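## Task

Get the cardboard box into the tote, which is somewhere in the room, so that no part of the box sticks out past the tote's rim. The box must stay there without the robot holding it up, and the robot must not tip over or finish leaning.

## Robot and tools

Robot: a Hello Robot Stretch 3 with one arm. It has a two-wheel base (0.33 m long, 0.34 m wide) that can only drive straight or spin in place; it cannot slide sideways. The pivot for turning is midway between the drive wheels, 0.05 m behind the front edge. A lift carries the arm up and down a mast, and the arm telescopes out to the robot's right. To move the gripper forward or back, you drive the base. The wrist has yaw, pitch and roll, then a two-finger gripper. Cameras: head_camera and nav_camera ride on the head (aimed by head_pan_rad and head_tilt_rad); wrist_camera rides on the gripper. An outside disturbance may occasionally nudge a loose object.

Frames: the base frame has its origin on the floor between the drive wheels, x forward, y left, z up. hand_pose is reported in that frame, at the point where closed fingertips meet. The odometry frame is the base frame as it was when the scene began.

Tool execute_actions takes actions, a list run in order (an empty list just returns the current state and images). Each action may hold robot, steps (1 to 450 control steps at 30 per second; default 1) and until (only together with steps; ends the action early when all its conditions hold). An action with only steps just waits. robot is one of: a single command; a list of up to 8 commands run one after another; or {"stop": true}, which brakes everything and clears the queue. A command can contain:
- base: exactly one of translate_m (a straight-line offset in metres from where the base is when the command starts, forward positive, magnitude at most 1) or rotate_rad (an in-place turn offset in radians, counter-clockwise/left positive, magnitude at most 3.2).
- joints: absolute targets, each a single number, by name. Unnamed joints keep their current targets. lift_m 0 to 1.1 (arm height, m); arm_m 0 to 0.52 (extension, m); wrist_yaw_rad -1.345 to 4.42 (0 along the arm, positive swings toward the front, 3.0 folds over the base); wrist_pitch_rad -1.57 to 0.451 (0 level, negative tips fingers down); wrist_roll_rad -2.911 to 2.911; gripper_m -0.089 to 0.179 (larger is wider; the real fingertip gap is about 0.007 less near closed and 0.025 less fully open, zero below 0.007); head_pan_rad -3.953 to 1.73 (0 forward, positive left, -1.57 looks along the arm); head_tilt_rad -1.53 to 0.419 (negative looks down).
- contact_limits: {"arm_m": effort %} 1 to 100, the motor effort at which that arm motion halts; it stays until the next arm_m command.
- In a list, {"pause_s": s} waits up to 15 s.
Base and joint motions in one command start together and keep running across later actions. A new command overrides at once and discards the rest of any older queue. A single invalid value rejects the entire call. To wait for everything, use steps 450 with until {"robot": {"status": "ended"}}. Other conditions compare fields, e.g. {"lift_m": [">", 0.3]} or a status word; {"any": {"status": "ended"}} fires when the first motion ends.

Tool zoom_image: camera (head_camera, nav_camera or wrist_camera) and region [x0, y0, x1, y1] in pixels of that camera's latest image, top-left origin, at most 504 x 504.

Tool finished_scene: scene is the current scene's number. Call it only once everything has stopped; it cannot be undone, and its result reports success and gives the next task.

Results: base_status and joint_status give done, moving, off_target (blocked, still pushing), contact_stop (lift or arm hit something and went slack), time_out, stopped, not_commanded or torque_fault (a wrist servo shut off for about 10 s and the joint is limp). The bracket on base_status shows distance travelled vs. goal, from wheel counts. joint_goals, measured_speeds, motor_effort (% of max, peak in brackets, noisy and offset), refusals, queue (idle/running/done/dropped/stopped) and queue_left appear too. robot.on_its_own flags goals the robot changed itself, slack or off joints, efforts outside rest range, and base tilt of 3 degrees or more. base_odometry, turned_by_wheels, turned_by_imu and base_tilt (degrees, forward/right positive) describe motion. lidar_m: 12 distances in 30-degree sectors, first straight ahead then counter-clockwise (4th left, 7th behind, 10th right), in a plane 0.17 m high. wrist_depth_mm and head_depth_mm are 7x7 grids of median depth. Lines starting refused:, dropped: or replaced: explain rejected or ended commands.

Gripping: to grasp, command gripper_m smaller than the object; to let go, open at least 0.02 beyond the touch value. Readings and done do not prove a grasp; check the images.

Speed: the base is fast only with lift_m under 0.30, arm_m under 0.03 and wrist_yaw_rad over 2.54; otherwise it crawls.

Safety: fold or unfold the wrist only with lift_m 0.32 to 0.95, wrist_pitch_rad -0.4 and roll near 0; once folded, lift can drop to 0.25. With yaw below -0.4, keep pitch at -0.5 or lower. Pushing against something solid with the gripper over about 0.45 m high can tip the robot; do not push again after a contact_stop. Never drive while the gripper is caught on something fixed. If the base snags or leans, back out in small steps, pull the gripper free and lower lift to about 0.2. Avoid dropping, slamming or hard pushes, and wait for all motion to end before finishing.

Each tool is called after "Emit:" as a command line: name --argument value for each argument, lists and objects as JSON in quotes; but a table of rows of numbers goes row by row, as --pt "numbers of a row", without its own name.

## Session

Emit:
execute_actions --actions '[]'

Scene clock: 0.00 s.
robot.base_odometry: x=+0.000 y=+0.000 heading=+0.000 (m, m, rad; robot's odometry frame)
robot.turned_by_wheels: +0.000 (rad since the last result)
robot.turned_by_imu: +0.000 (rad since the last result)
robot.base_tilt: forward=-1.5 right=+0.3 (deg)
robot.lidar_m: 1.30 0.84 0.78 0.78 0.97 1.61 1.31 0.85 0.78 0.79 1.89 1.45
robot.head_depth_mm: 1803 1993 1971 1982 1892 1967 1470 / 1848 2025 2055 2043 1827 2066 2014 / 1843 2131 2102 2131 1749 2091 1918 / 1853 2186 2170 2160 2154 2185 2105 / 1868 2254 1704 1742 1761 1815 1854 / 1882 1405 1378 1398 1418 1449 1470 / 1822 1133 1151 1166 1191 1203 1222
robot.base_status: not_commanded
robot.joint_positions: lift_m=+0.578 arm_m=+0.002 wrist_yaw_rad=+2.959 wrist_pitch_rad=-0.375 wrist_roll_rad=-0.005 gripper_m=+0.037 head_pan_rad=+0.007 head_tilt_rad=-0.014
robot.joint_goals: lift_m=+0.578 arm_m=+0.002 wrist_yaw_rad=+2.959 wrist_pitch_rad=-0.375 wrist_roll_rad=-0.005 gripper_m=+0.037 head_pan_rad=+0.007 head_tilt_rad=-0.014
robot.joint_status: lift_m=not_commanded arm_m=not_commanded wrist_yaw_rad=not_commanded wrist_pitch_rad=not_commanded wrist_roll_rad=not_commanded gripper_m=not_commanded head_pan_rad=not_commanded head_tilt_rad=not_commanded
robot.measured_speeds: translate_m=+0.000 rotate_rad=+0.000 lift_m=+0.000 arm_m=+0.000 wrist_yaw_rad=+0.000 wrist_pitch_rad=+0.000 wrist_roll_rad=+0.000 head_pan_rad=+0.000 head_tilt_rad=+0.000
robot: refusals=0 queue=idle queue_left=0
robot.motor_effort: left_wheel=+1 right_wheel=+1 lift_m=+29 arm_m=+0 wrist_yaw_rad=-1 wrist_pitch_rad=+4 wrist_roll_rad=+0 gripper_m=+0 head_pan_rad=+0 head_tilt_rad=+2 (%)
robot.hand_pose: x=+0.0204 y=+0.0788 z=+0.6000 quat_wxyz=(+0.195, +0.702, +0.069, +0.682) (m; robot's base frame)
robot.wrist_depth_mm: - - 812 766 725 698 668 / - - 895 843 788 764 709 / - - 951 898 877 808 773 / - - - - 936 883 828 / - - - - - 970 902 / 942 934 - 963 - 930 909 / 808 794 790 807 777 775 795
pictures: head_camera (sideways: a quarter turn clockwise sets it upright), nav_camera (sideways: a quarter turn counterclockwise sets it upright), wrist_camera
Images, in order (width x height): head_camera 896x504, nav_camera 672x504, wrist_camera 644x364.

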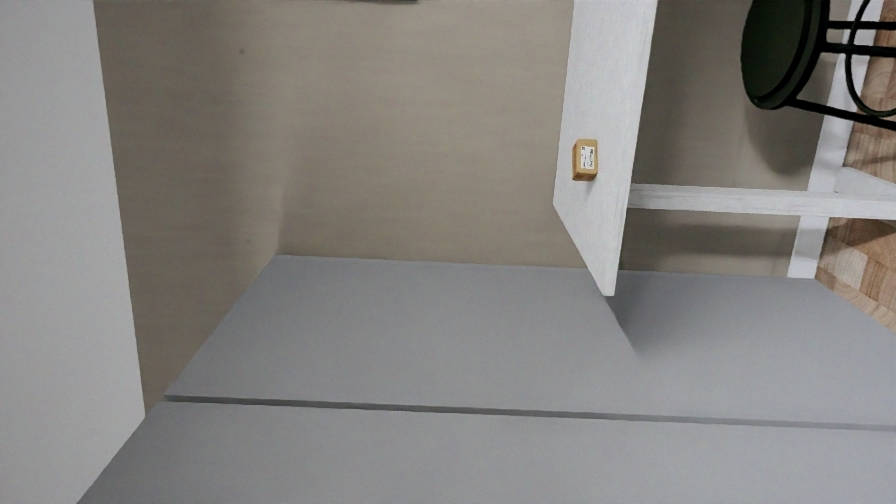

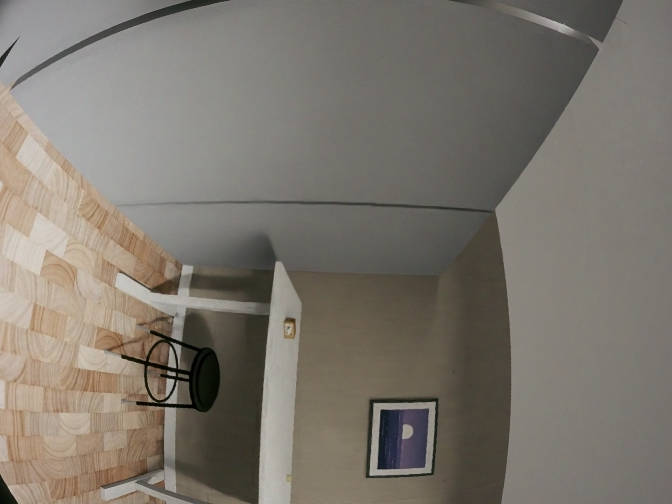

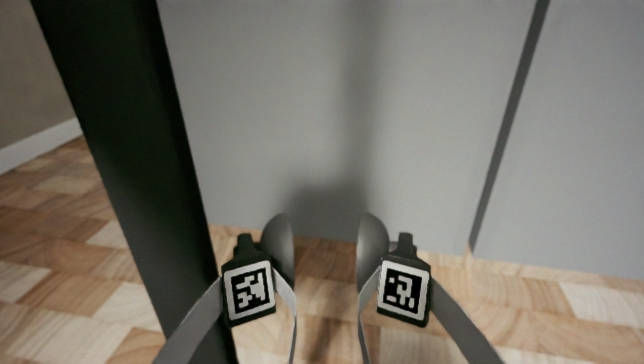

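Emit:
execute_actions --actions '[{"robot": {"joints": {"head_pan_rad": -1.2, "head_tilt_rad": -0.5}}, "steps": 150, "until": {"robot": {"status": "ended"}}}]'

Emit:
execute_actions --actions '[{"robot": {"joints": {"head_pan_rad": -2.6, "head_tilt_rad": -0.5}}, "steps": 150, "until": {"robot": {"status": "ended"}}}]'

Scene clock: 1.23 s.
robot.base_odometry: x=+0.000 y=+0.000 heading=+0.000 (m, m, rad; robot's odometry frame)
robot.turned_by_wheels: +0.000 (rad since the last result)
robot.turned_by_imu: +0.000 (rad since the last result)
robot.base_tilt: forward=-1.5 right=+0.3 (deg)
robot.lidar_m: 1.30 0.85 0.78 0.79 0.97 1.61 1.31 0.85 0.78 0.79 1.89 1.45
robot.head_depth_mm: 2082 2218 2367 2481 1902 956 1035 / 2234 2376 2511 2640 2013 1586 1235 / 2383 2563 2794 2754 1999 1567 1295 / 2600 2764 2999 2679 1978 1558 1282 / 2415 2638 2906 2651 1953 1545 1276 / 2194 2389 2620 2622 1926 1536 1273 / 2022 2154 2330 2449 1901 1518 1259
robot.base_status: not_commanded
robot.joint_positions: lift_m=+0.578 arm_m=+0.002 wrist_yaw_rad=+2.959 wrist_pitch_rad=-0.375 wrist_roll_rad=-0.005 gripper_m=+0.037 head_pan_rad=-1.193 head_tilt_rad=-0.494
robot.joint_goals: lift_m=+0.578 arm_m=+0.002 wrist_yaw_rad=+2.959 wrist_pitch_rad=-0.375 wrist_roll_rad=-0.005 gripper_m=+0.037 head_pan_rad=-1.200 head_tilt_rad=-0.500
robot.joint_status: lift_m=not_commanded arm_m=not_commanded wrist_yaw_rad=not_commanded wrist_pitch_rad=not_commanded wrist_roll_rad=not_commanded gripper_m=not_commanded head_pan_rad=done head_tilt_rad=done
robot.measured_speeds: translate_m=+0.000 rotate_rad=+0.000 lift_m=+0.000 arm_m=+0.000 wrist_yaw_rad=+0.000 wrist_pitch_rad=+0.000 wrist_roll_rad=+0.000 head_pan_rad=+0.000 head_tilt_rad=+0.000
robot: refusals=0 queue=done queue_left=0
robot.motor_effort: left_wheel=+1(1) right_wheel=+0(0) lift_m=+29(29) arm_m=+0(0) wrist_yaw_rad=+0(1) wrist_pitch_rad=+4(4) wrist_roll_rad=+0(0) gripper_m=+1(0) head_pan_rad=-2(28) head_tilt_rad=-2(26) (%)
robot.hand_pose: x=+0.0204 y=+0.0788 z=+0.6000 quat_wxyz=(+0.195, +0.702, +0.069, +0.682) (m; robot's base frame)
robot.wrist_depth_mm: - - 803 767 735 703 669 / - - 896 832 788 757 711 / - - 964 913 847 830 781 / - - - 1000 936 915 836 / - - - - 999 966 901 / 927 941 - 931 - 931 911 / 805 805 808 791 803 798 791
pictures: head_camera (sideways: a quarter turn clockwise sets it upright), nav_camera (sideways: a quarter turn counterclockwise sets it upright), wrist_camera
camera_calibration (this result's frames):
head_camera: T_world_to_cam=[[-0.220697, 0.44297, -0.868948, 1.15569], [0.934373, 0.351525, -0.0581141, 0.0758985], [0.279715, -0.824747, -0.49148, 0.597316], [0, 0, 0, 1]] pos_world=[0.0170623, -0.0459825, 1.30221]
nav_camera: T_world_to_cam=[[0.207846, -0.46116, 0.862631, -1.08136], [-0.926644, -0.375256, 0.0226592, 0.028857], [0.313258, -0.804061, -0.505327, 0.613046], [0, 0, 0, 1]] pos_world=[0.0594559, 0.0050744, 1.24195]
wrist_camera: T_world_to_cam=[[0.981109, -0.192894, 0.0147552, -0.0183062], [-0.084894, -0.497817, -0.863117, 0.588227], [0.173835, 0.845559, -0.504788, 0.396328], [0, 0, 0, 1]] pos_world=[-0.000998392, -0.0458204, 0.708041]
Images, in order (width x height): head_camera 896x504, nav_camera 672x504, wrist_camera 644x364.

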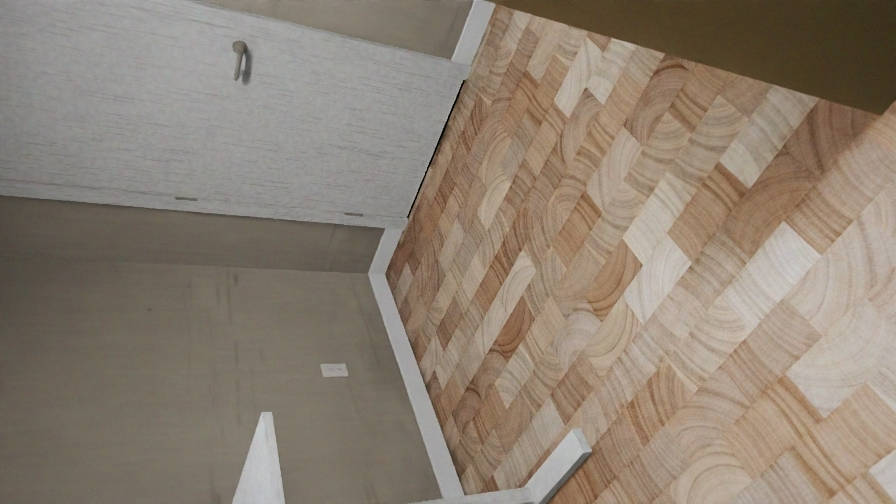

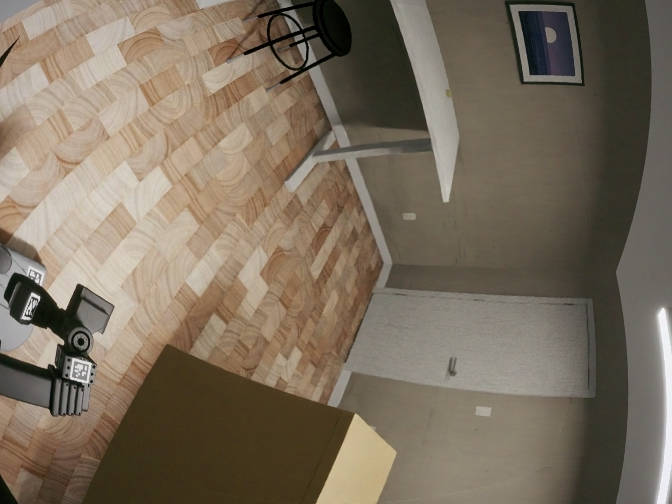

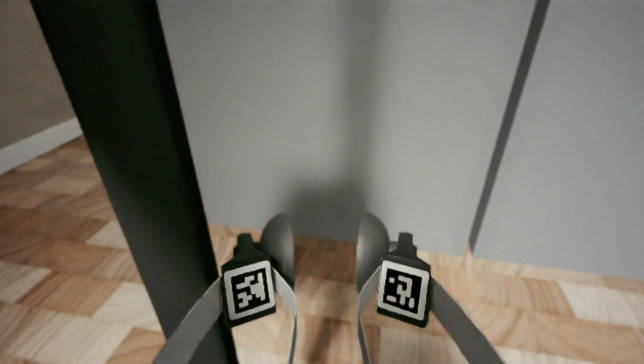

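Scene clock: 2.47 s.
robot.base_odometry: x=+0.000 y=+0.000 heading=+0.000 (m, m, rad; robot's odometry frame)
robot.turned_by_wheels: +0.000 (rad since the last result)
robot.turned_by_imu: +0.000 (rad since the last result)
robot.base_tilt: forward=-1.5 right=+0.3 (deg)
robot.lidar_m: 1.30 0.85 0.78 0.78 0.97 1.61 1.31 0.85 0.78 0.79 1.89 1.45
robot.head_depth_mm: 1598 1675 1485 1616 1852 1590 1310 / 1714 1819 1387 1391 1653 1580 1293 / 1900 2062 1347 1222 1431 1526 1292 / 2174 2292 1318 1104 1244 1422 1287 / 2322 2510 1283 1000 1120 1278 1273 / 2174 2345 1259 925 1014 1138 1230 / 2030 2174 1230 864 923 1030 1158
robot.base_status: not_commanded
robot.joint_positions: lift_m=+0.578 arm_m=+0.002 wrist_yaw_rad=+2.959 wrist_pitch_rad=-0.375 wrist_roll_rad=-0.005 gripper_m=+0.037 head_pan_rad=-2.593 head_tilt_rad=-0.494
robot.joint_goals: lift_m=+0.578 arm_m=+0.002 wrist_yaw_rad=+2.959 wrist_pitch_rad=-0.375 wrist_roll_rad=-0.005 gripper_m=+0.037 head_pan_rad=-2.600 head_tilt_rad=-0.500
robot.joint_status: lift_m=not_commanded arm_m=not_commanded wrist_yaw_rad=not_commanded wrist_pitch_rad=not_commanded wrist_roll_rad=not_commanded gripper_m=not_commanded head_pan_rad=done head_tilt_rad=done
robot.measured_speeds: translate_m=+0.000 rotate_rad=+0.000 lift_m=+0.000 arm_m=+0.000 wrist_yaw_rad=+0.000 wrist_pitch_rad=+0.000 wrist_roll_rad=+0.000 head_pan_rad=+0.000 head_tilt_rad=+0.000
robot: refusals=0 queue=done queue_left=0
robot.motor_effort: left_wheel=+1(1) right_wheel=+0(0) lift_m=+29(29) arm_m=+0(0) wrist_yaw_rad=+0(0) wrist_pitch_rad=+4(4) wrist_roll_rad=+0(0) gripper_m=+2(1) head_pan_rad=-2(31) head_tilt_rad=-2(3) (%)
robot.hand_pose: x=+0.0204 y=+0.0788 z=+0.6000 quat_wxyz=(+0.195, +0.702, +0.069, +0.682) (m; robot's base frame)
robot.wrist_depth_mm: - - 829 783 742 709 673 / - - 884 830 797 753 723 / - - 988 931 853 837 758 / - - - 982 924 889 835 / - - - - - 964 921 / 952 927 - 935 - 915 927 / 810 788 811 802 790 799 802
pictures: head_camera (sideways: a quarter turn clockwise sets it upright), nav_camera (sideways: a quarter turn counterclockwise sets it upright), wrist_camera
camera_calibration (this result's frames):
head_camera: T_world_to_cam=[[0.399278, 0.292936, -0.868772, 1.15168], [0.505238, -0.86102, -0.0581206, 0.0785246], [-0.765056, -0.415731, -0.491789, 0.604092], [0, 0, 0, 1]] pos_world=[-0.0373503, -0.0186182, 1.3022]
nav_camera: T_world_to_cam=[[-0.419386, -0.283363, 0.862451, -1.0773], [-0.5273, 0.849377, 0.0226568, 0.0264241], [-0.738966, -0.445268, -0.505634, 0.619864], [0, 0, 0, 1]] pos_world=[0.0201874, -0.051706, 1.24195]
wrist_camera: T_world_to_cam=[[0.981109, -0.192894, 0.0147552, -0.0183063], [-0.0848941, -0.497817, -0.863117, 0.588227], [0.173835, 0.845559, -0.504788, 0.396328], [0, 0, 0, 1]] pos_world=[-0.000998367, -0.0458204, 0.708041]
Images, in order (width x height): head_camera 896x504, nav_camera 672x504, wrist_camera 644x364.

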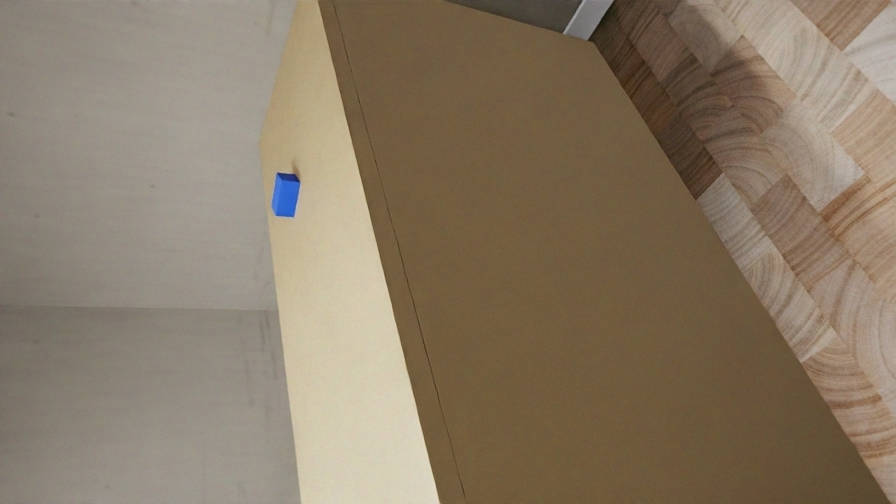

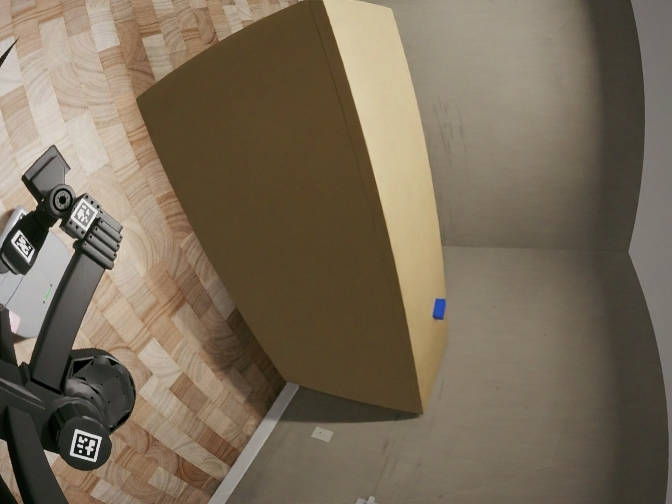

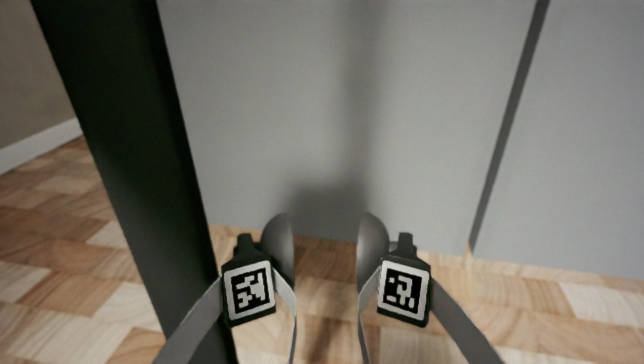

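Emit:
execute_actions --actions '[{"robot": {"joints": {"head_pan_rad": -3.7, "head_tilt_rad": -0.6}}, "steps": 150, "until": {"robot": {"status": "ended"}}}]'

Scene clock: 3.63 s.
robot.base_odometry: x=+0.000 y=+0.000 heading=+0.000 (m, m, rad; robot's odometry frame)
robot.turned_by_wheels: +0.000 (rad since the last result)
robot.turned_by_imu: +0.000 (rad since the last result)
robot.base_tilt: forward=-1.4 right=+0.3 (deg)
robot.lidar_m: 1.30 0.85 0.78 0.78 0.97 1.61 1.31 0.85 0.78 0.79 1.89 1.45
robot.head_depth_mm: 1434 1587 1812 2040 - - - / 1408 1563 1763 2008 1780 1496 - / 1377 1521 1734 1968 1786 1454 1220 / 1350 1500 1669 1907 1769 1446 1243 / 1324 1466 1652 1850 1738 1435 1239 / 1304 1419 1605 1833 1736 1412 1229 / 1284 1413 1579 1764 1731 1399 1189
robot.base_status: not_commanded
robot.joint_positions: lift_m=+0.578 arm_m=+0.002 wrist_yaw_rad=+2.959 wrist_pitch_rad=-0.375 wrist_roll_rad=-0.005 gripper_m=+0.037 head_pan_rad=-3.693 head_tilt_rad=-0.592
robot.joint_goals: lift_m=+0.578 arm_m=+0.002 wrist_yaw_rad=+2.959 wrist_pitch_rad=-0.375 wrist_roll_rad=-0.005 gripper_m=+0.037 head_pan_rad=-3.700 head_tilt_rad=-0.600
robot.joint_status: lift_m=not_commanded arm_m=not_commanded wrist_yaw_rad=not_commanded wrist_pitch_rad=not_commanded wrist_roll_rad=not_commanded gripper_m=not_commanded head_pan_rad=done head_tilt_rad=done
robot.measured_speeds: translate_m=+0.000 rotate_rad=+0.000 lift_m=+0.000 arm_m=+0.000 wrist_yaw_rad=+0.000 wrist_pitch_rad=+0.000 wrist_roll_rad=+0.000 head_pan_rad=+0.000 head_tilt_rad=+0.000
robot: refusals=0 queue=done queue_left=0
robot.motor_effort: left_wheel=+0(1) right_wheel=+0(1) lift_m=+29(29) arm_m=+0(0) wrist_yaw_rad=+0(0) wrist_pitch_rad=+4(4) wrist_roll_rad=+0(0) gripper_m=+1(1) head_pan_rad=-2(31) head_tilt_rad=-4(12) (%)
robot.hand_pose: x=+0.0204 y=+0.0788 z=+0.6000 quat_wxyz=(+0.195, +0.702, +0.069, +0.682) (m; robot's base frame)
robot.wrist_depth_mm: - - 827 767 740 724 669 / - - 900 850 796 761 707 / - - 973 906 845 829 768 / - - - 997 934 875 836 / - - - - 998 966 890 / 947 947 - 941 - 937 934 / 821 803 810 799 794 781 787
pictures: head_camera (sideways: a quarter turn clockwise sets it upright), nav_camera (sideways: a quarter turn counterclockwise sets it upright), wrist_camera
camera_calibration (this result's frames):
head_camera: T_world_to_cam=[[0.512985, -0.266493, -0.815983, 1.08215], [-0.533228, -0.843868, -0.0596243, 0.0868094], [-0.672692, 0.465691, -0.574993, 0.711782], [0, 0, 0, 1]] pos_world=[-0.0300284, 0.0301719, 1.29746]
nav_camera: T_world_to_cam=[[-0.512993, 0.288399, 0.808495, -1.00638], [0.515921, 0.856356, 0.0218823, 0.0210716], [-0.686049, 0.428345, -0.588096, 0.726828], [0, 0, 0, 1]] pos_world=[-0.0284972, -0.0391395, 1.24064]
wrist_camera: T_world_to_cam=[[0.981109, -0.192894, 0.0147553, -0.0183063], [-0.084894, -0.497817, -0.863117, 0.588227], [0.173835, 0.845559, -0.504788, 0.396328], [0, 0, 0, 1]] pos_world=[-0.000998372, -0.0458204, 0.708041]
Images, in order (width x height): head_camera 896x504, nav_camera 672x504, wrist_camera 644x364.

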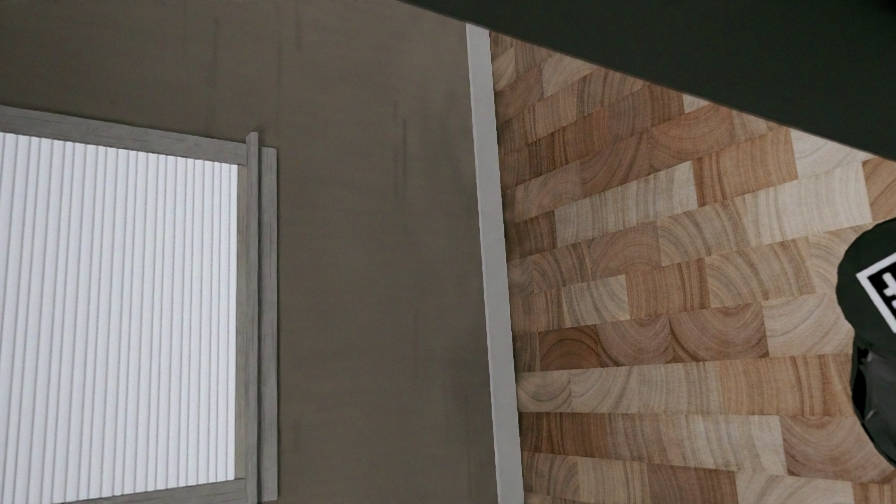

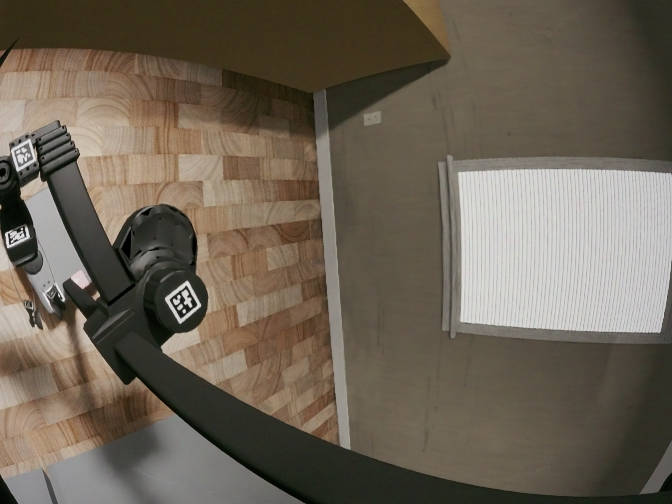

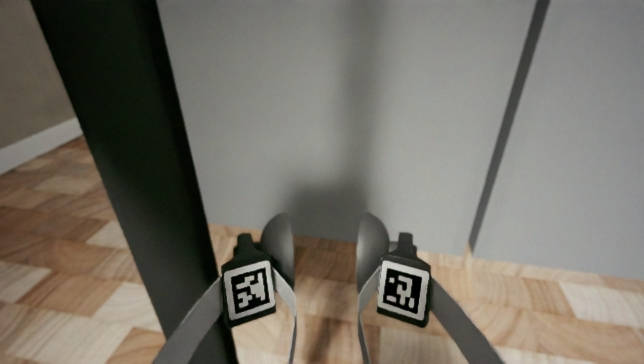

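Emit:
execute_actions --actions '[{"robot": {"base": {"translate_m": 0.95}, "joints": {"lift_m": 0.93, "wrist_pitch_rad": -0.4, "wrist_yaw_rad": 0.0, "head_pan_rad": -0.3, "head_tilt_rad": -0.5, "gripper_m": 0.17}}, "steps": 450, "until": {"robot": {"status": "ended"}}}]'

Scene clock: 15.20 s.
robot.base_odometry: x=+0.950 y=+0.000 heading=+0.000 (m, m, rad; robot's odometry frame)
robot.turned_by_wheels: +0.000 (rad since the last result)
robot.turned_by_imu: +0.001 (rad since the last result)
robot.base_tilt: forward=-1.4 right=+0.3 (deg)
robot.lidar_m: 0.70 0.46 0.42 0.42 0.53 1.08 1.90 1.31 1.67 1.43 0.65 0.83
robot.head_depth_mm: 1035 1119 1185 756 596 912 1273 / 1032 1120 1177 744 614 1015 1288 / 1041 1132 1165 708 607 1556 1258 / 1044 1130 1137 722 600 1501 1278 / 1051 1142 1113 711 1041 1444 1232 / 1047 1150 1259 701 1580 1516 1267 / 1033 1092 1130 1135 1166 1298 1228
robot.base_status: done (translate_m +0.9500 of +0.9500)
robot.joint_positions: lift_m=+0.930 arm_m=+0.002 wrist_yaw_rad=+0.002 wrist_pitch_rad=-0.412 wrist_roll_rad=-0.005 gripper_m=+0.170 head_pan_rad=-0.307 head_tilt_rad=-0.507
robot.joint_goals: lift_m=+0.930 arm_m=+0.002 wrist_yaw_rad=+0.000 wrist_pitch_rad=-0.400 wrist_roll_rad=-0.005 gripper_m=+0.170 head_pan_rad=-0.300 head_tilt_rad=-0.500
robot.joint_status: lift_m=done arm_m=not_commanded wrist_yaw_rad=done wrist_pitch_rad=done wrist_roll_rad=not_commanded gripper_m=done head_pan_rad=done head_tilt_rad=done
robot.measured_speeds: translate_m=+0.000 rotate_rad=+0.000 lift_m=+0.000 arm_m=+0.000 wrist_yaw_rad=+0.000 wrist_pitch_rad=+0.000 wrist_roll_rad=+0.000 head_pan_rad=+0.000 head_tilt_rad=+0.000
robot: refusals=0 queue=done queue_left=0
robot.motor_effort: left_wheel=+1(8) right_wheel=+0(4) lift_m=+32(33) arm_m=+0(0) wrist_yaw_rad=-2(1) wrist_pitch_rad=+4(4) wrist_roll_rad=+0(0) gripper_m=+0(85) head_pan_rad=+2(30) head_tilt_rad=+3(12) (%)
robot.hand_pose: x=-0.0210 y=-0.3721 z=+0.9439 quat_wxyz=(+0.694, +0.146, -0.690, -0.144) (m; robot's base frame)
robot.wrist_depth_mm: 720 706 752 - - - - / 396 495 - - - - - / - - - - - - - / - - - - - - - / - - - - - - - / 660 - - - - - - / - - - - - - -
pictures: head_camera (sideways: a quarter turn clockwise sets it upright), nav_camera (sideways: a quarter turn counterclockwise sets it upright), wrist_camera
camera_calibration (this result's frames):
head_camera: T_world_to_cam=[[-0.49393, 0.112995, -0.862129, 1.14846], [0.318316, 0.946187, -0.0583569, 0.0799715], [0.809141, -0.303253, -0.503318, 0.609489], [0, 0, 0, 1]] pos_world=[0.048642, -0.0206092, 1.30156]
nav_camera: T_world_to_cam=[[0.499799, -0.134429, 0.855646, -1.07403], [-0.295514, -0.955072, 0.022565, 0.0251302], [0.81417, -0.264133, -0.51707, 0.62527], [0, 0, 0, 1]] pos_world=[0.0351521, 0.0447736, 1.24173]
wrist_camera: T_world_to_cam=[[-0.999843, 0.00910929, 0.0151781, -0.0366268], [-0.00792569, 0.536324, -0.843975, 1.02543], [-0.0158284, -0.843963, -0.536167, 0.355271], [0, 0, 0, 1]] pos_world=[-0.0228705, -0.249794, 1.05648]
Images, in order (width x height): head_camera 896x504, nav_camera 672x504, wrist_camera 644x364.

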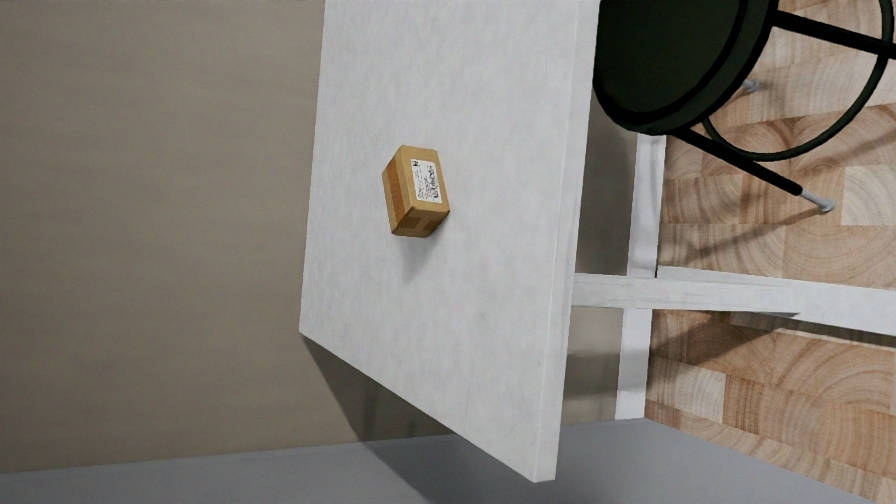

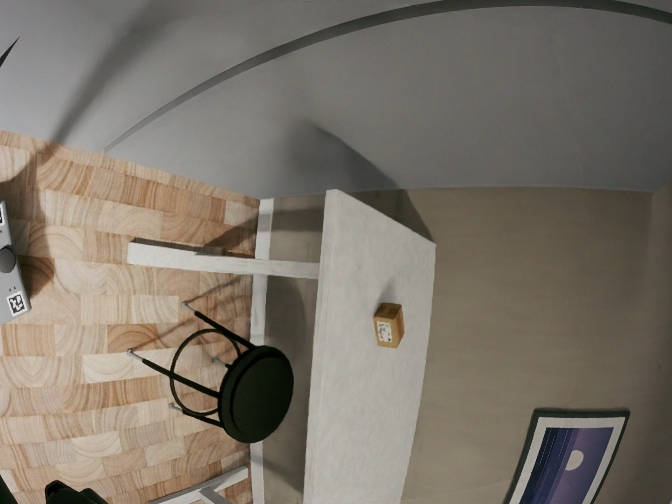

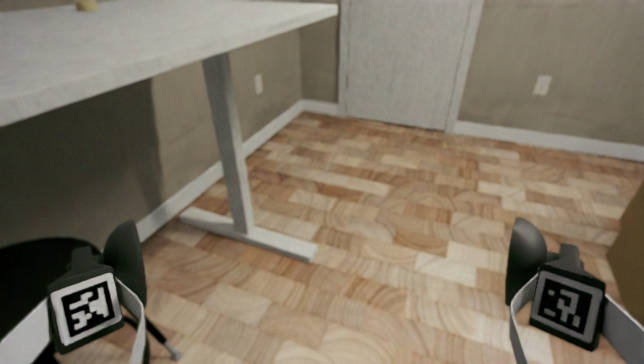

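Emit:
zoom_image --camera "head_camera" --region '[350, 120, 490, 260]'

Region (350, 120, 490, 260) of head_camera's 896x504 image, scaled by 3.600, with more detail than that image has.

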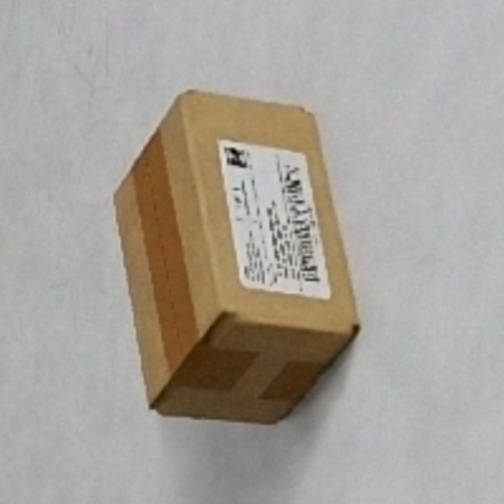

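Emit:
execute_actions --actions '[{"robot": {"base": {"rotate_rad": 1.016}, "joints": {"lift_m": 1.1, "wrist_pitch_rad": -1.0, "wrist_yaw_rad": 0.73, "head_pan_rad": -1.45, "head_tilt_rad": -0.5, "gripper_m": 0.175}}, "steps": 450, "until": {"robot": {"status": "ended"}}}]'

Scene clock: 18.80 s.
robot.base_odometry: x=+0.950 y=+0.000 heading=+1.016 (m, m, rad; robot's odometry frame)
robot.turned_by_wheels: +1.016 (rad since the last result)
robot.turned_by_imu: +1.006 (rad since the last result)
robot.base_tilt: forward=-1.5 right=+0.3 (deg)
robot.lidar_m: 0.42 0.42 0.52 1.00 1.98 1.32 1.56 1.42 0.65 0.82 0.73 0.46
robot.head_depth_mm: 1039 - - - - - - / 1041 - - - - - - / 1058 1147 1141 839 - - - / 1054 1152 1129 731 - - 1217 / 1036 1134 1107 791 - 1213 1204 / 1035 1125 1085 744 1564 1514 1238 / 1026 1114 1212 691 1455 1485 1288
robot.base_status: done (rotate_rad +1.0159 of +1.0160)
robot.joint_positions: lift_m=+1.098 arm_m=+0.002 wrist_yaw_rad=+0.728 wrist_pitch_rad=-1.003 wrist_roll_rad=-0.005 gripper_m=+0.175 head_pan_rad=-1.443 head_tilt_rad=-0.507
robot.joint_goals: lift_m=+1.100 arm_m=+0.002 wrist_yaw_rad=+0.730 wrist_pitch_rad=-1.000 wrist_roll_rad=-0.005 gripper_m=+0.175 head_pan_rad=-1.450 head_tilt_rad=-0.500
robot.joint_status: lift_m=done arm_m=not_commanded wrist_yaw_rad=done wrist_pitch_rad=done wrist_roll_rad=not_commanded gripper_m=done head_pan_rad=done head_tilt_rad=done
robot.measured_speeds: translate_m=+0.000 rotate_rad=+0.000 lift_m=+0.000 arm_m=+0.000 wrist_yaw_rad=+0.000 wrist_pitch_rad=+0.000 wrist_roll_rad=+0.000 head_pan_rad=+0.000 head_tilt_rad=+0.000
robot: refusals=0 queue=done queue_left=0
robot.motor_effort: left_wheel=-3(8) right_wheel=+2(6) lift_m=+32(33) arm_m=+0(0) wrist_yaw_rad=+1(2) wrist_pitch_rad=+1(4) wrist_roll_rad=+0(0) gripper_m=+1(35) head_pan_rad=-2(29) head_tilt_rad=+3(3) (%)
robot.hand_pose: x=+0.0566 y=-0.2348 z=+1.0074 quat_wxyz=(+0.702, +0.539, -0.456, -0.096) (m; robot's base frame)
robot.wrist_depth_mm: 387 481 643 - - 305 299 / 414 542 740 - - - 285 / 441 567 840 - - - 723 / 476 645 - - - - 679 / 524 745 - - - - 649 / 528 956 - - - - - / - - - - - - -
pictures: head_camera (sideways: a quarter turn clockwise sets it upright), nav_camera (sideways: a quarter turn counterclockwise sets it upright), wrist_camera
camera_calibration (this result's frames):
head_camera: T_world_to_cam=[[-0.105677, 0.495542, -0.862132, 1.1461], [0.99221, 0.110066, -0.0583568, 0.0758606], [0.0659735, -0.861582, -0.503313, 0.614016], [0, 0, 0, 1]] pos_world=[0.00533799, -0.0472649, 1.30156]
nav_camera: T_world_to_cam=[[0.0887122, -0.509897, 0.855649, -1.07153], [-0.990658, -0.134489, 0.022565, 0.0293705], [0.10357, -0.849657, -0.517065, 0.629598], [0, 0, 0, 1]] pos_world=[0.0589467, -0.00747851, 1.24173]
wrist_camera: T_world_to_cam=[[-0.747168, -0.664363, 0.0190134, -0.137507], [-0.614195, 0.67925, -0.401725, 0.628331], [0.253977, -0.311834, -0.915563, 0.998401], [0, 0, 0, 1]] pos_world=[0.0296065, -0.206813, 1.16913]
Images, in order (width x height): head_camera 896x504, nav_camera 672x504, wrist_camera 644x364.

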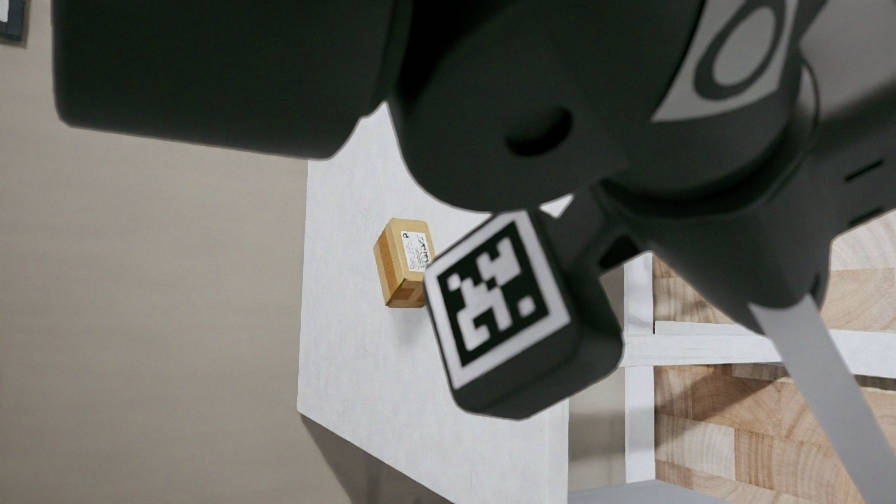

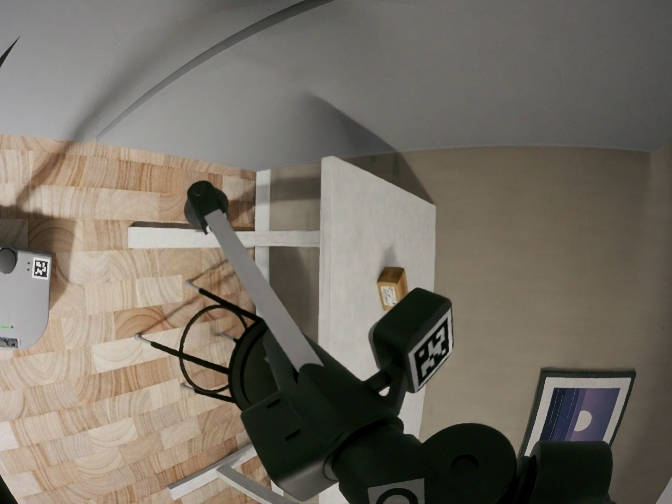

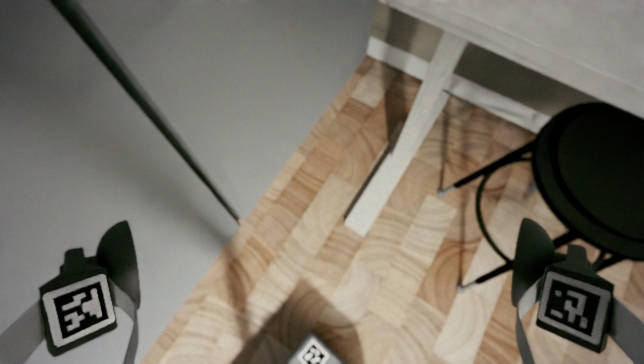

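Emit:
execute_actions --actions '[{"robot": [{"joints": {"arm_m": 0.485}}, {"base": {"translate_m": 0.02}}], "steps": 450, "until": {"robot": {"status": "ended"}}}]'

Scene clock: 24.70 s.
robot.base_odometry: x=+0.961 y=+0.017 heading=+1.016 (m, m, rad; robot's odometry frame)
robot.turned_by_wheels: +0.000 (rad since the last result)
robot.turned_by_imu: -0.001 (rad since the last result)
robot.base_tilt: forward=-1.4 right=+0.3 (deg)
robot.lidar_m: 0.40 0.40 0.49 0.95 2.02 1.33 1.57 1.44 0.66 0.83 0.69 0.44
robot.head_depth_mm: 1050 1183 1207 751 1028 934 1252 / 1041 - 1182 740 1022 949 1243 / 1049 1118 991 732 1034 1424 1258 / 1045 1130 1168 717 1568 1543 1269 / 1039 1131 1111 706 1010 1399 1234 / 1031 1128 1096 702 1535 1512 1259 / 1023 1113 1219 725 1395 1475 1243
robot.base_status: done (translate_m +0.0200 of +0.0200)
robot.joint_positions: lift_m=+1.098 arm_m=+0.485 wrist_yaw_rad=+0.729 wrist_pitch_rad=-1.003 wrist_roll_rad=-0.005 gripper_m=+0.175 head_pan_rad=-1.443 head_tilt_rad=-0.507
robot.joint_goals: lift_m=+1.100 arm_m=+0.485 wrist_yaw_rad=+0.730 wrist_pitch_rad=-1.000 wrist_roll_rad=-0.005 gripper_m=+0.175 head_pan_rad=-1.450 head_tilt_rad=-0.500
robot.joint_status: lift_m=done arm_m=done wrist_yaw_rad=done wrist_pitch_rad=done wrist_roll_rad=not_commanded gripper_m=done head_pan_rad=done head_tilt_rad=done
robot.measured_speeds: translate_m=+0.000 rotate_rad=+0.000 lift_m=+0.000 arm_m=+0.000 wrist_yaw_rad=+0.000 wrist_pitch_rad=+0.000 wrist_roll_rad=+0.000 head_pan_rad=+0.000 head_tilt_rad=+0.000
robot: refusals=0 queue=done queue_left=0
robot.motor_effort: left_wheel=-3(4) right_wheel=+2(5) lift_m=+32(32) arm_m=+4(6) wrist_yaw_rad=+2(1) wrist_pitch_rad=+1(1) wrist_roll_rad=+0(0) gripper_m=+1(2) head_pan_rad=-2(2) head_tilt_rad=+3(3) (%)
robot.hand_pose: x=+0.0566 y=-0.7173 z=+1.0074 quat_wxyz=(+0.702, +0.539, -0.456, -0.096) (m; robot's base frame)
robot.wrist_depth_mm: 439 489 298 298 298 299 298 / 458 274 276 278 277 276 274 / 257 256 257 257 256 257 257 / 240 238 240 185 184 240 238 / 226 227 224 173 174 227 224 / - 212 212 168 167 211 213 / - 201 200 201 200 200 197
pictures: head_camera (sideways: a quarter turn clockwise sets it upright), nav_camera (sideways: a quarter turn counterclockwise sets it upright), wrist_camera
camera_calibration (this result's frames):
head_camera: T_world_to_cam=[[-0.105523, 0.495565, -0.862137, 1.14611], [0.992244, 0.10976, -0.0583566, 0.0758601], [0.065709, -0.861608, -0.503303, 0.614005], [0, 0, 0, 1]] pos_world=[0.00532344, -0.0472647, 1.30156]
nav_camera: T_world_to_cam=[[0.088554, -0.509915, 0.855655, -1.07154], [-0.990699, -0.134184, 0.0225651, 0.0293707], [0.103309, -0.849695, -0.517055, 0.629587], [0, 0, 0, 1]] pos_world=[0.0589445, -0.00749545, 1.24173]
wrist_camera: T_world_to_cam=[[-0.746858, -0.664712, 0.0190134, -0.45835], [-0.614523, 0.678977, -0.401686, 0.955918], [0.254096, -0.311687, -0.91558, 0.848023], [0, 0, 0, 1]] pos_world=[0.0296325, -0.6894, 1.16913]
Images, in order (width x height): head_camera 896x504, nav_camera 672x504, wrist_camera 644x364.

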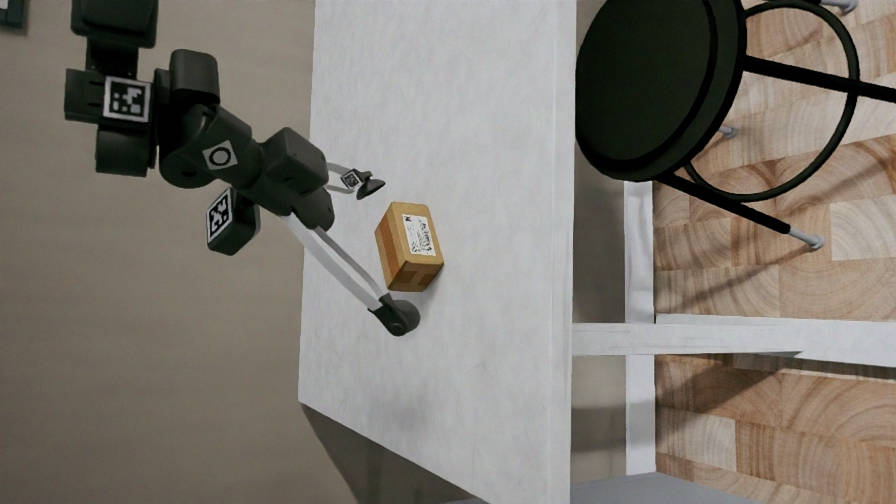

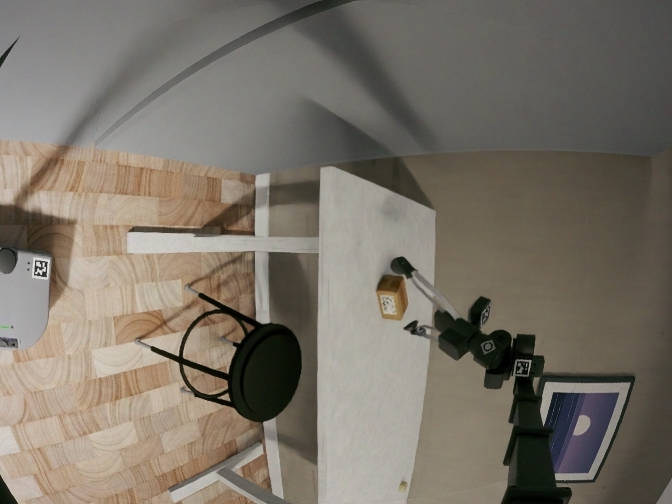

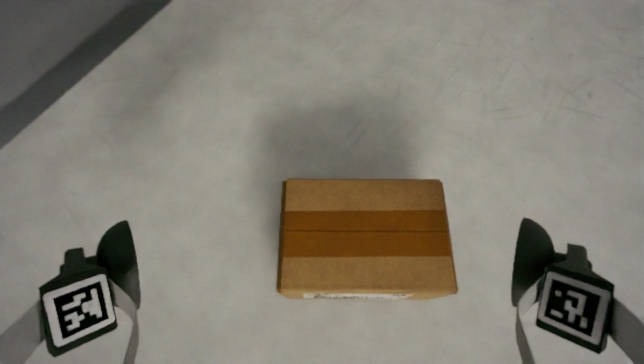

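Emit:
execute_actions --actions '[{"robot": [{"base": {"translate_m": -0.012}, "joints": {"arm_m": 0.505}}, {"joints": {"lift_m": 1.065, "gripper_m": 0.14}}], "steps": 450, "until": {"robot": {"status": "ended"}}}]'

Scene clock: 27.90 s.
robot.base_odometry: x=+0.954 y=+0.007 heading=+1.016 (m, m, rad; robot's odometry frame)
robot.turned_by_wheels: +0.000 (rad since the last result)
robot.turned_by_imu: -0.001 (rad since the last result)
robot.base_tilt: forward=-1.5 right=+0.3 (deg)
robot.lidar_m: 0.41 0.41 0.50 0.98 2.00 1.32 1.56 1.43 0.66 0.83 0.72 0.45
robot.head_depth_mm: 1071 1209 1212 754 1037 932 1241 / 1057 - 1179 743 1018 958 1233 / 1054 1132 - 729 1037 1433 1250 / 1043 1142 1139 717 1570 1544 1270 / 1038 1131 1104 694 1015 1418 1234 / 1032 1125 1087 701 1540 1513 1254 / 1025 1119 1218 690 1433 1456 1258
robot.base_status: done (translate_m -0.0120 of -0.0120)
robot.joint_positions: lift_m=+1.065 arm_m=+0.505 wrist_yaw_rad=+0.729 wrist_pitch_rad=-1.003 wrist_roll_rad=-0.005 gripper_m=+0.140 head_pan_rad=-1.443 head_tilt_rad=-0.507
robot.joint_goals: lift_m=+1.065 arm_m=+0.505 wrist_yaw_rad=+0.730 wrist_pitch_rad=-1.000 wrist_roll_rad=-0.005 gripper_m=+0.140 head_pan_rad=-1.450 head_tilt_rad=-0.500
robot.joint_status: lift_m=done arm_m=done wrist_yaw_rad=done wrist_pitch_rad=done wrist_roll_rad=not_commanded gripper_m=done head_pan_rad=done head_tilt_rad=done
robot.measured_speeds: translate_m=+0.000 rotate_rad=+0.000 lift_m=+0.000 arm_m=+0.000 wrist_yaw_rad=+0.000 wrist_pitch_rad=+0.000 wrist_roll_rad=+0.000 head_pan_rad=+0.000 head_tilt_rad=+0.000
robot: refusals=0 queue=done queue_left=0
robot.motor_effort: left_wheel=-3(8) right_wheel=+2(6) lift_m=+26(32) arm_m=+4(8) wrist_yaw_rad=+2(1) wrist_pitch_rad=+2(1) wrist_roll_rad=+0(0) gripper_m=+1(84) head_pan_rad=-3(2) head_tilt_rad=+3(3) (%)
robot.hand_pose: x=+0.0566 y=-0.7373 z=+0.9748 quat_wxyz=(+0.702, +0.539, -0.456, -0.096) (m; robot's base frame)
robot.wrist_depth_mm: 336 254 255 254 255 253 252 / 234 234 233 232 235 232 233 / 219 218 218 219 217 218 218 / 205 203 198 149 198 204 204 / 192 194 142 139 141 193 191 / 180 - 135 133 135 - 180 / - 170 170 170 170 168 170
pictures: head_camera (sideways: a quarter turn clockwise sets it upright), nav_camera (sideways: a quarter turn counterclockwise sets it upright), wrist_camera
camera_calibration (this result's frames):
head_camera: T_world_to_cam=[[-0.105523, 0.495564, -0.862137, 1.14611], [0.992243, 0.109761, -0.0583566, 0.0758601], [0.0657093, -0.861608, -0.503303, 0.614004], [0, 0, 0, 1]] pos_world=[0.00532345, -0.0472647, 1.30156]
nav_camera: T_world_to_cam=[[0.0885541, -0.509915, 0.855655, -1.07154], [-0.990699, -0.134184, 0.0225651, 0.0293707], [0.103309, -0.849695, -0.517055, 0.629586], [0, 0, 0, 1]] pos_world=[0.0589445, -0.00749546, 1.24173]
wrist_camera: T_world_to_cam=[[-0.746853, -0.664717, 0.0190136, -0.47103], [-0.614543, 0.678991, -0.401633, 0.956328], [0.254062, -0.311645, -0.915603, 0.811943], [0, 0, 0, 1]] pos_world=[0.0296302, -0.709401, 1.13647]
Images, in order (width x height): head_camera 896x504, nav_camera 672x504, wrist_camera 644x364.

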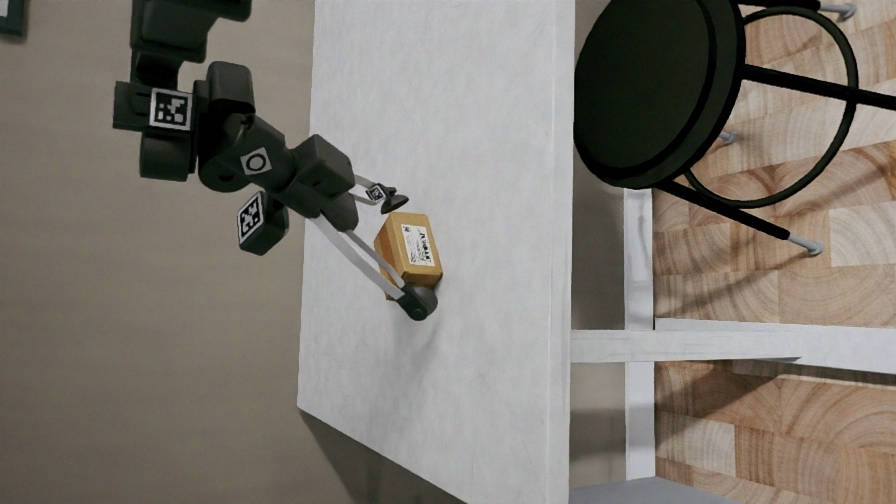

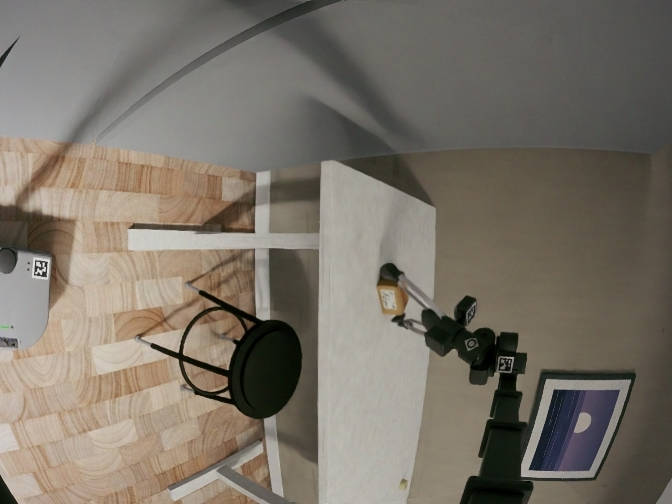

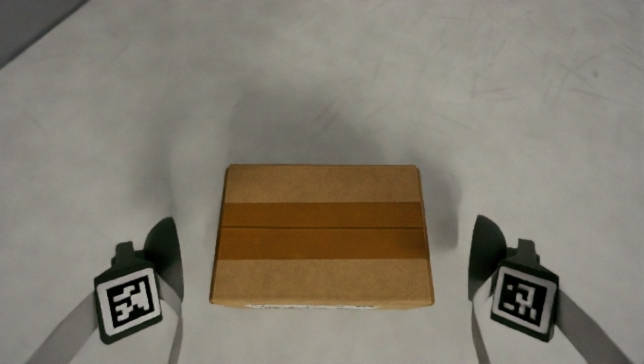

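Emit:
execute_actions --actions '[{"robot": [{"joints": {"lift_m": 1.054}}, {"joints": {"gripper_m": 0.05}}], "steps": 450, "until": {"robot": {"status": "ended"}}}]'

Scene clock: 30.13 s.
robot.base_odometry: x=+0.954 y=+0.007 heading=+1.015 (m, m, rad; robot's odometry frame)
robot.turned_by_wheels: +0.000 (rad since the last result)
robot.turned_by_imu: -0.003 (rad since the last result)
robot.base_tilt: forward=-1.4 right=+0.3 (deg)
robot.lidar_m: 0.41 0.41 0.50 0.98 2.00 1.32 1.56 1.43 0.66 0.82 0.72 0.46
robot.head_depth_mm: 1075 1169 1211 753 1031 936 1244 / 1061 - 1177 741 1019 958 1238 / 1056 1135 - 731 1037 1427 1261 / 1050 1142 1127 716 1591 1541 1274 / 1036 1138 1114 709 1017 1409 1242 / 1035 1127 1091 703 1521 1516 1260 / 1022 1117 1218 695 1451 1460 1253
robot.base_status: done (translate_m -0.0120 of -0.0120)
robot.joint_positions: lift_m=+1.055 arm_m=+0.505 wrist_yaw_rad=+0.729 wrist_pitch_rad=-0.995 wrist_roll_rad=-0.005 gripper_m=+0.051 head_pan_rad=-1.443 head_tilt_rad=-0.507
robot.joint_goals: lift_m=+1.054 arm_m=+0.505 wrist_yaw_rad=+0.730 wrist_pitch_rad=-1.000 wrist_roll_rad=-0.005 gripper_m=+0.050 head_pan_rad=-1.450 head_tilt_rad=-0.500
robot.joint_status: lift_m=done arm_m=done wrist_yaw_rad=done wrist_pitch_rad=done wrist_roll_rad=not_commanded gripper_m=done head_pan_rad=done head_tilt_rad=done
robot.measured_speeds: translate_m=+0.000 rotate_rad=+0.000 lift_m=+0.000 arm_m=+0.000 wrist_yaw_rad=+0.000 wrist_pitch_rad=+0.000 wrist_roll_rad=+0.000 head_pan_rad=+0.000 head_tilt_rad=+0.000
robot: refusals=0 queue=done queue_left=0
robot.motor_effort: left_wheel=-11(11) right_wheel=+11(13) lift_m=+17(26) arm_m=+4(4) wrist_yaw_rad=+1(1) wrist_pitch_rad=-2(2) wrist_roll_rad=+0(0) gripper_m=-25(99) head_pan_rad=-2(2) head_tilt_rad=+3(3) (%)
robot.hand_pose: x=+0.0579 y=-0.7388 z=+0.9652 quat_wxyz=(+0.702, +0.537, -0.458, -0.093) (m; robot's base frame)
robot.wrist_depth_mm: 252 248 248 249 247 246 247 / 229 227 228 228 228 228 229 / 212 211 211 212 212 212 210 / 197 198 145 142 144 197 198 / 185 185 133 133 133 185 184 / 174 175 127 126 127 - 173 / 166 162 164 163 164 163 165
pictures: head_camera (sideways: a quarter turn clockwise sets it upright), nav_camera (sideways: a quarter turn counterclockwise sets it upright), wrist_camera
camera_calibration (this result's frames):
head_camera: T_world_to_cam=[[-0.10552, 0.495539, -0.862153, 1.14613], [0.992244, 0.109759, -0.058356, 0.0758595], [0.0657111, -0.861623, -0.503277, 0.613971], [0, 0, 0, 1]] pos_world=[0.00532345, -0.0472647, 1.30156]
nav_camera: T_world_to_cam=[[0.0885508, -0.509889, 0.85567, -1.07156], [-0.9907, -0.134184, 0.0225653, 0.0293704], [0.103311, -0.84971, -0.517029, 0.629553], [0, 0, 0, 1]] pos_world=[0.0589448, -0.00749725, 1.24173]
wrist_camera: T_world_to_cam=[[-0.746892, -0.664673, 0.0189971, -0.470782], [-0.612255, 0.676283, -0.409616, 0.959881], [0.259414, -0.317571, -0.91206, 0.794261], [0, 0, 0, 1]] pos_world=[0.0300267, -0.709833, 1.12654]
Images, in order (width x height): head_camera 896x504, nav_camera 672x504, wrist_camera 644x364.

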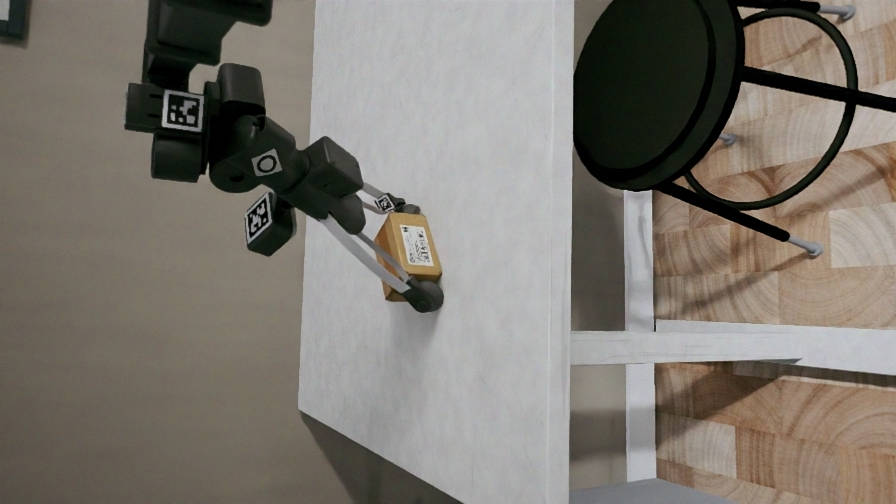

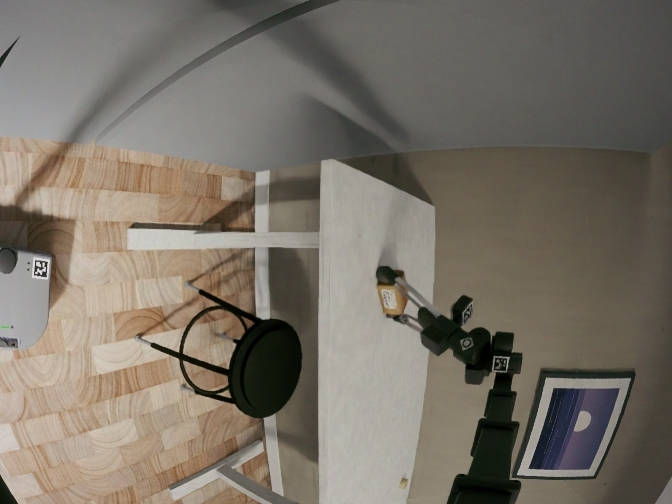

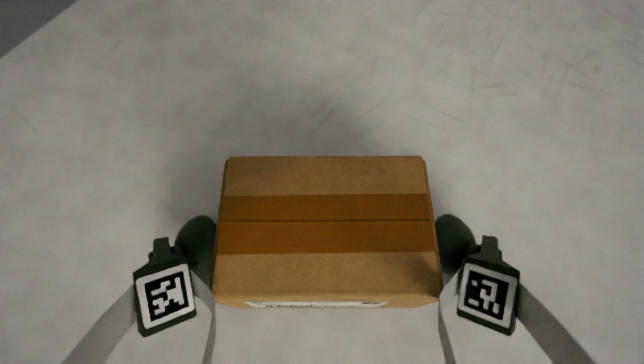

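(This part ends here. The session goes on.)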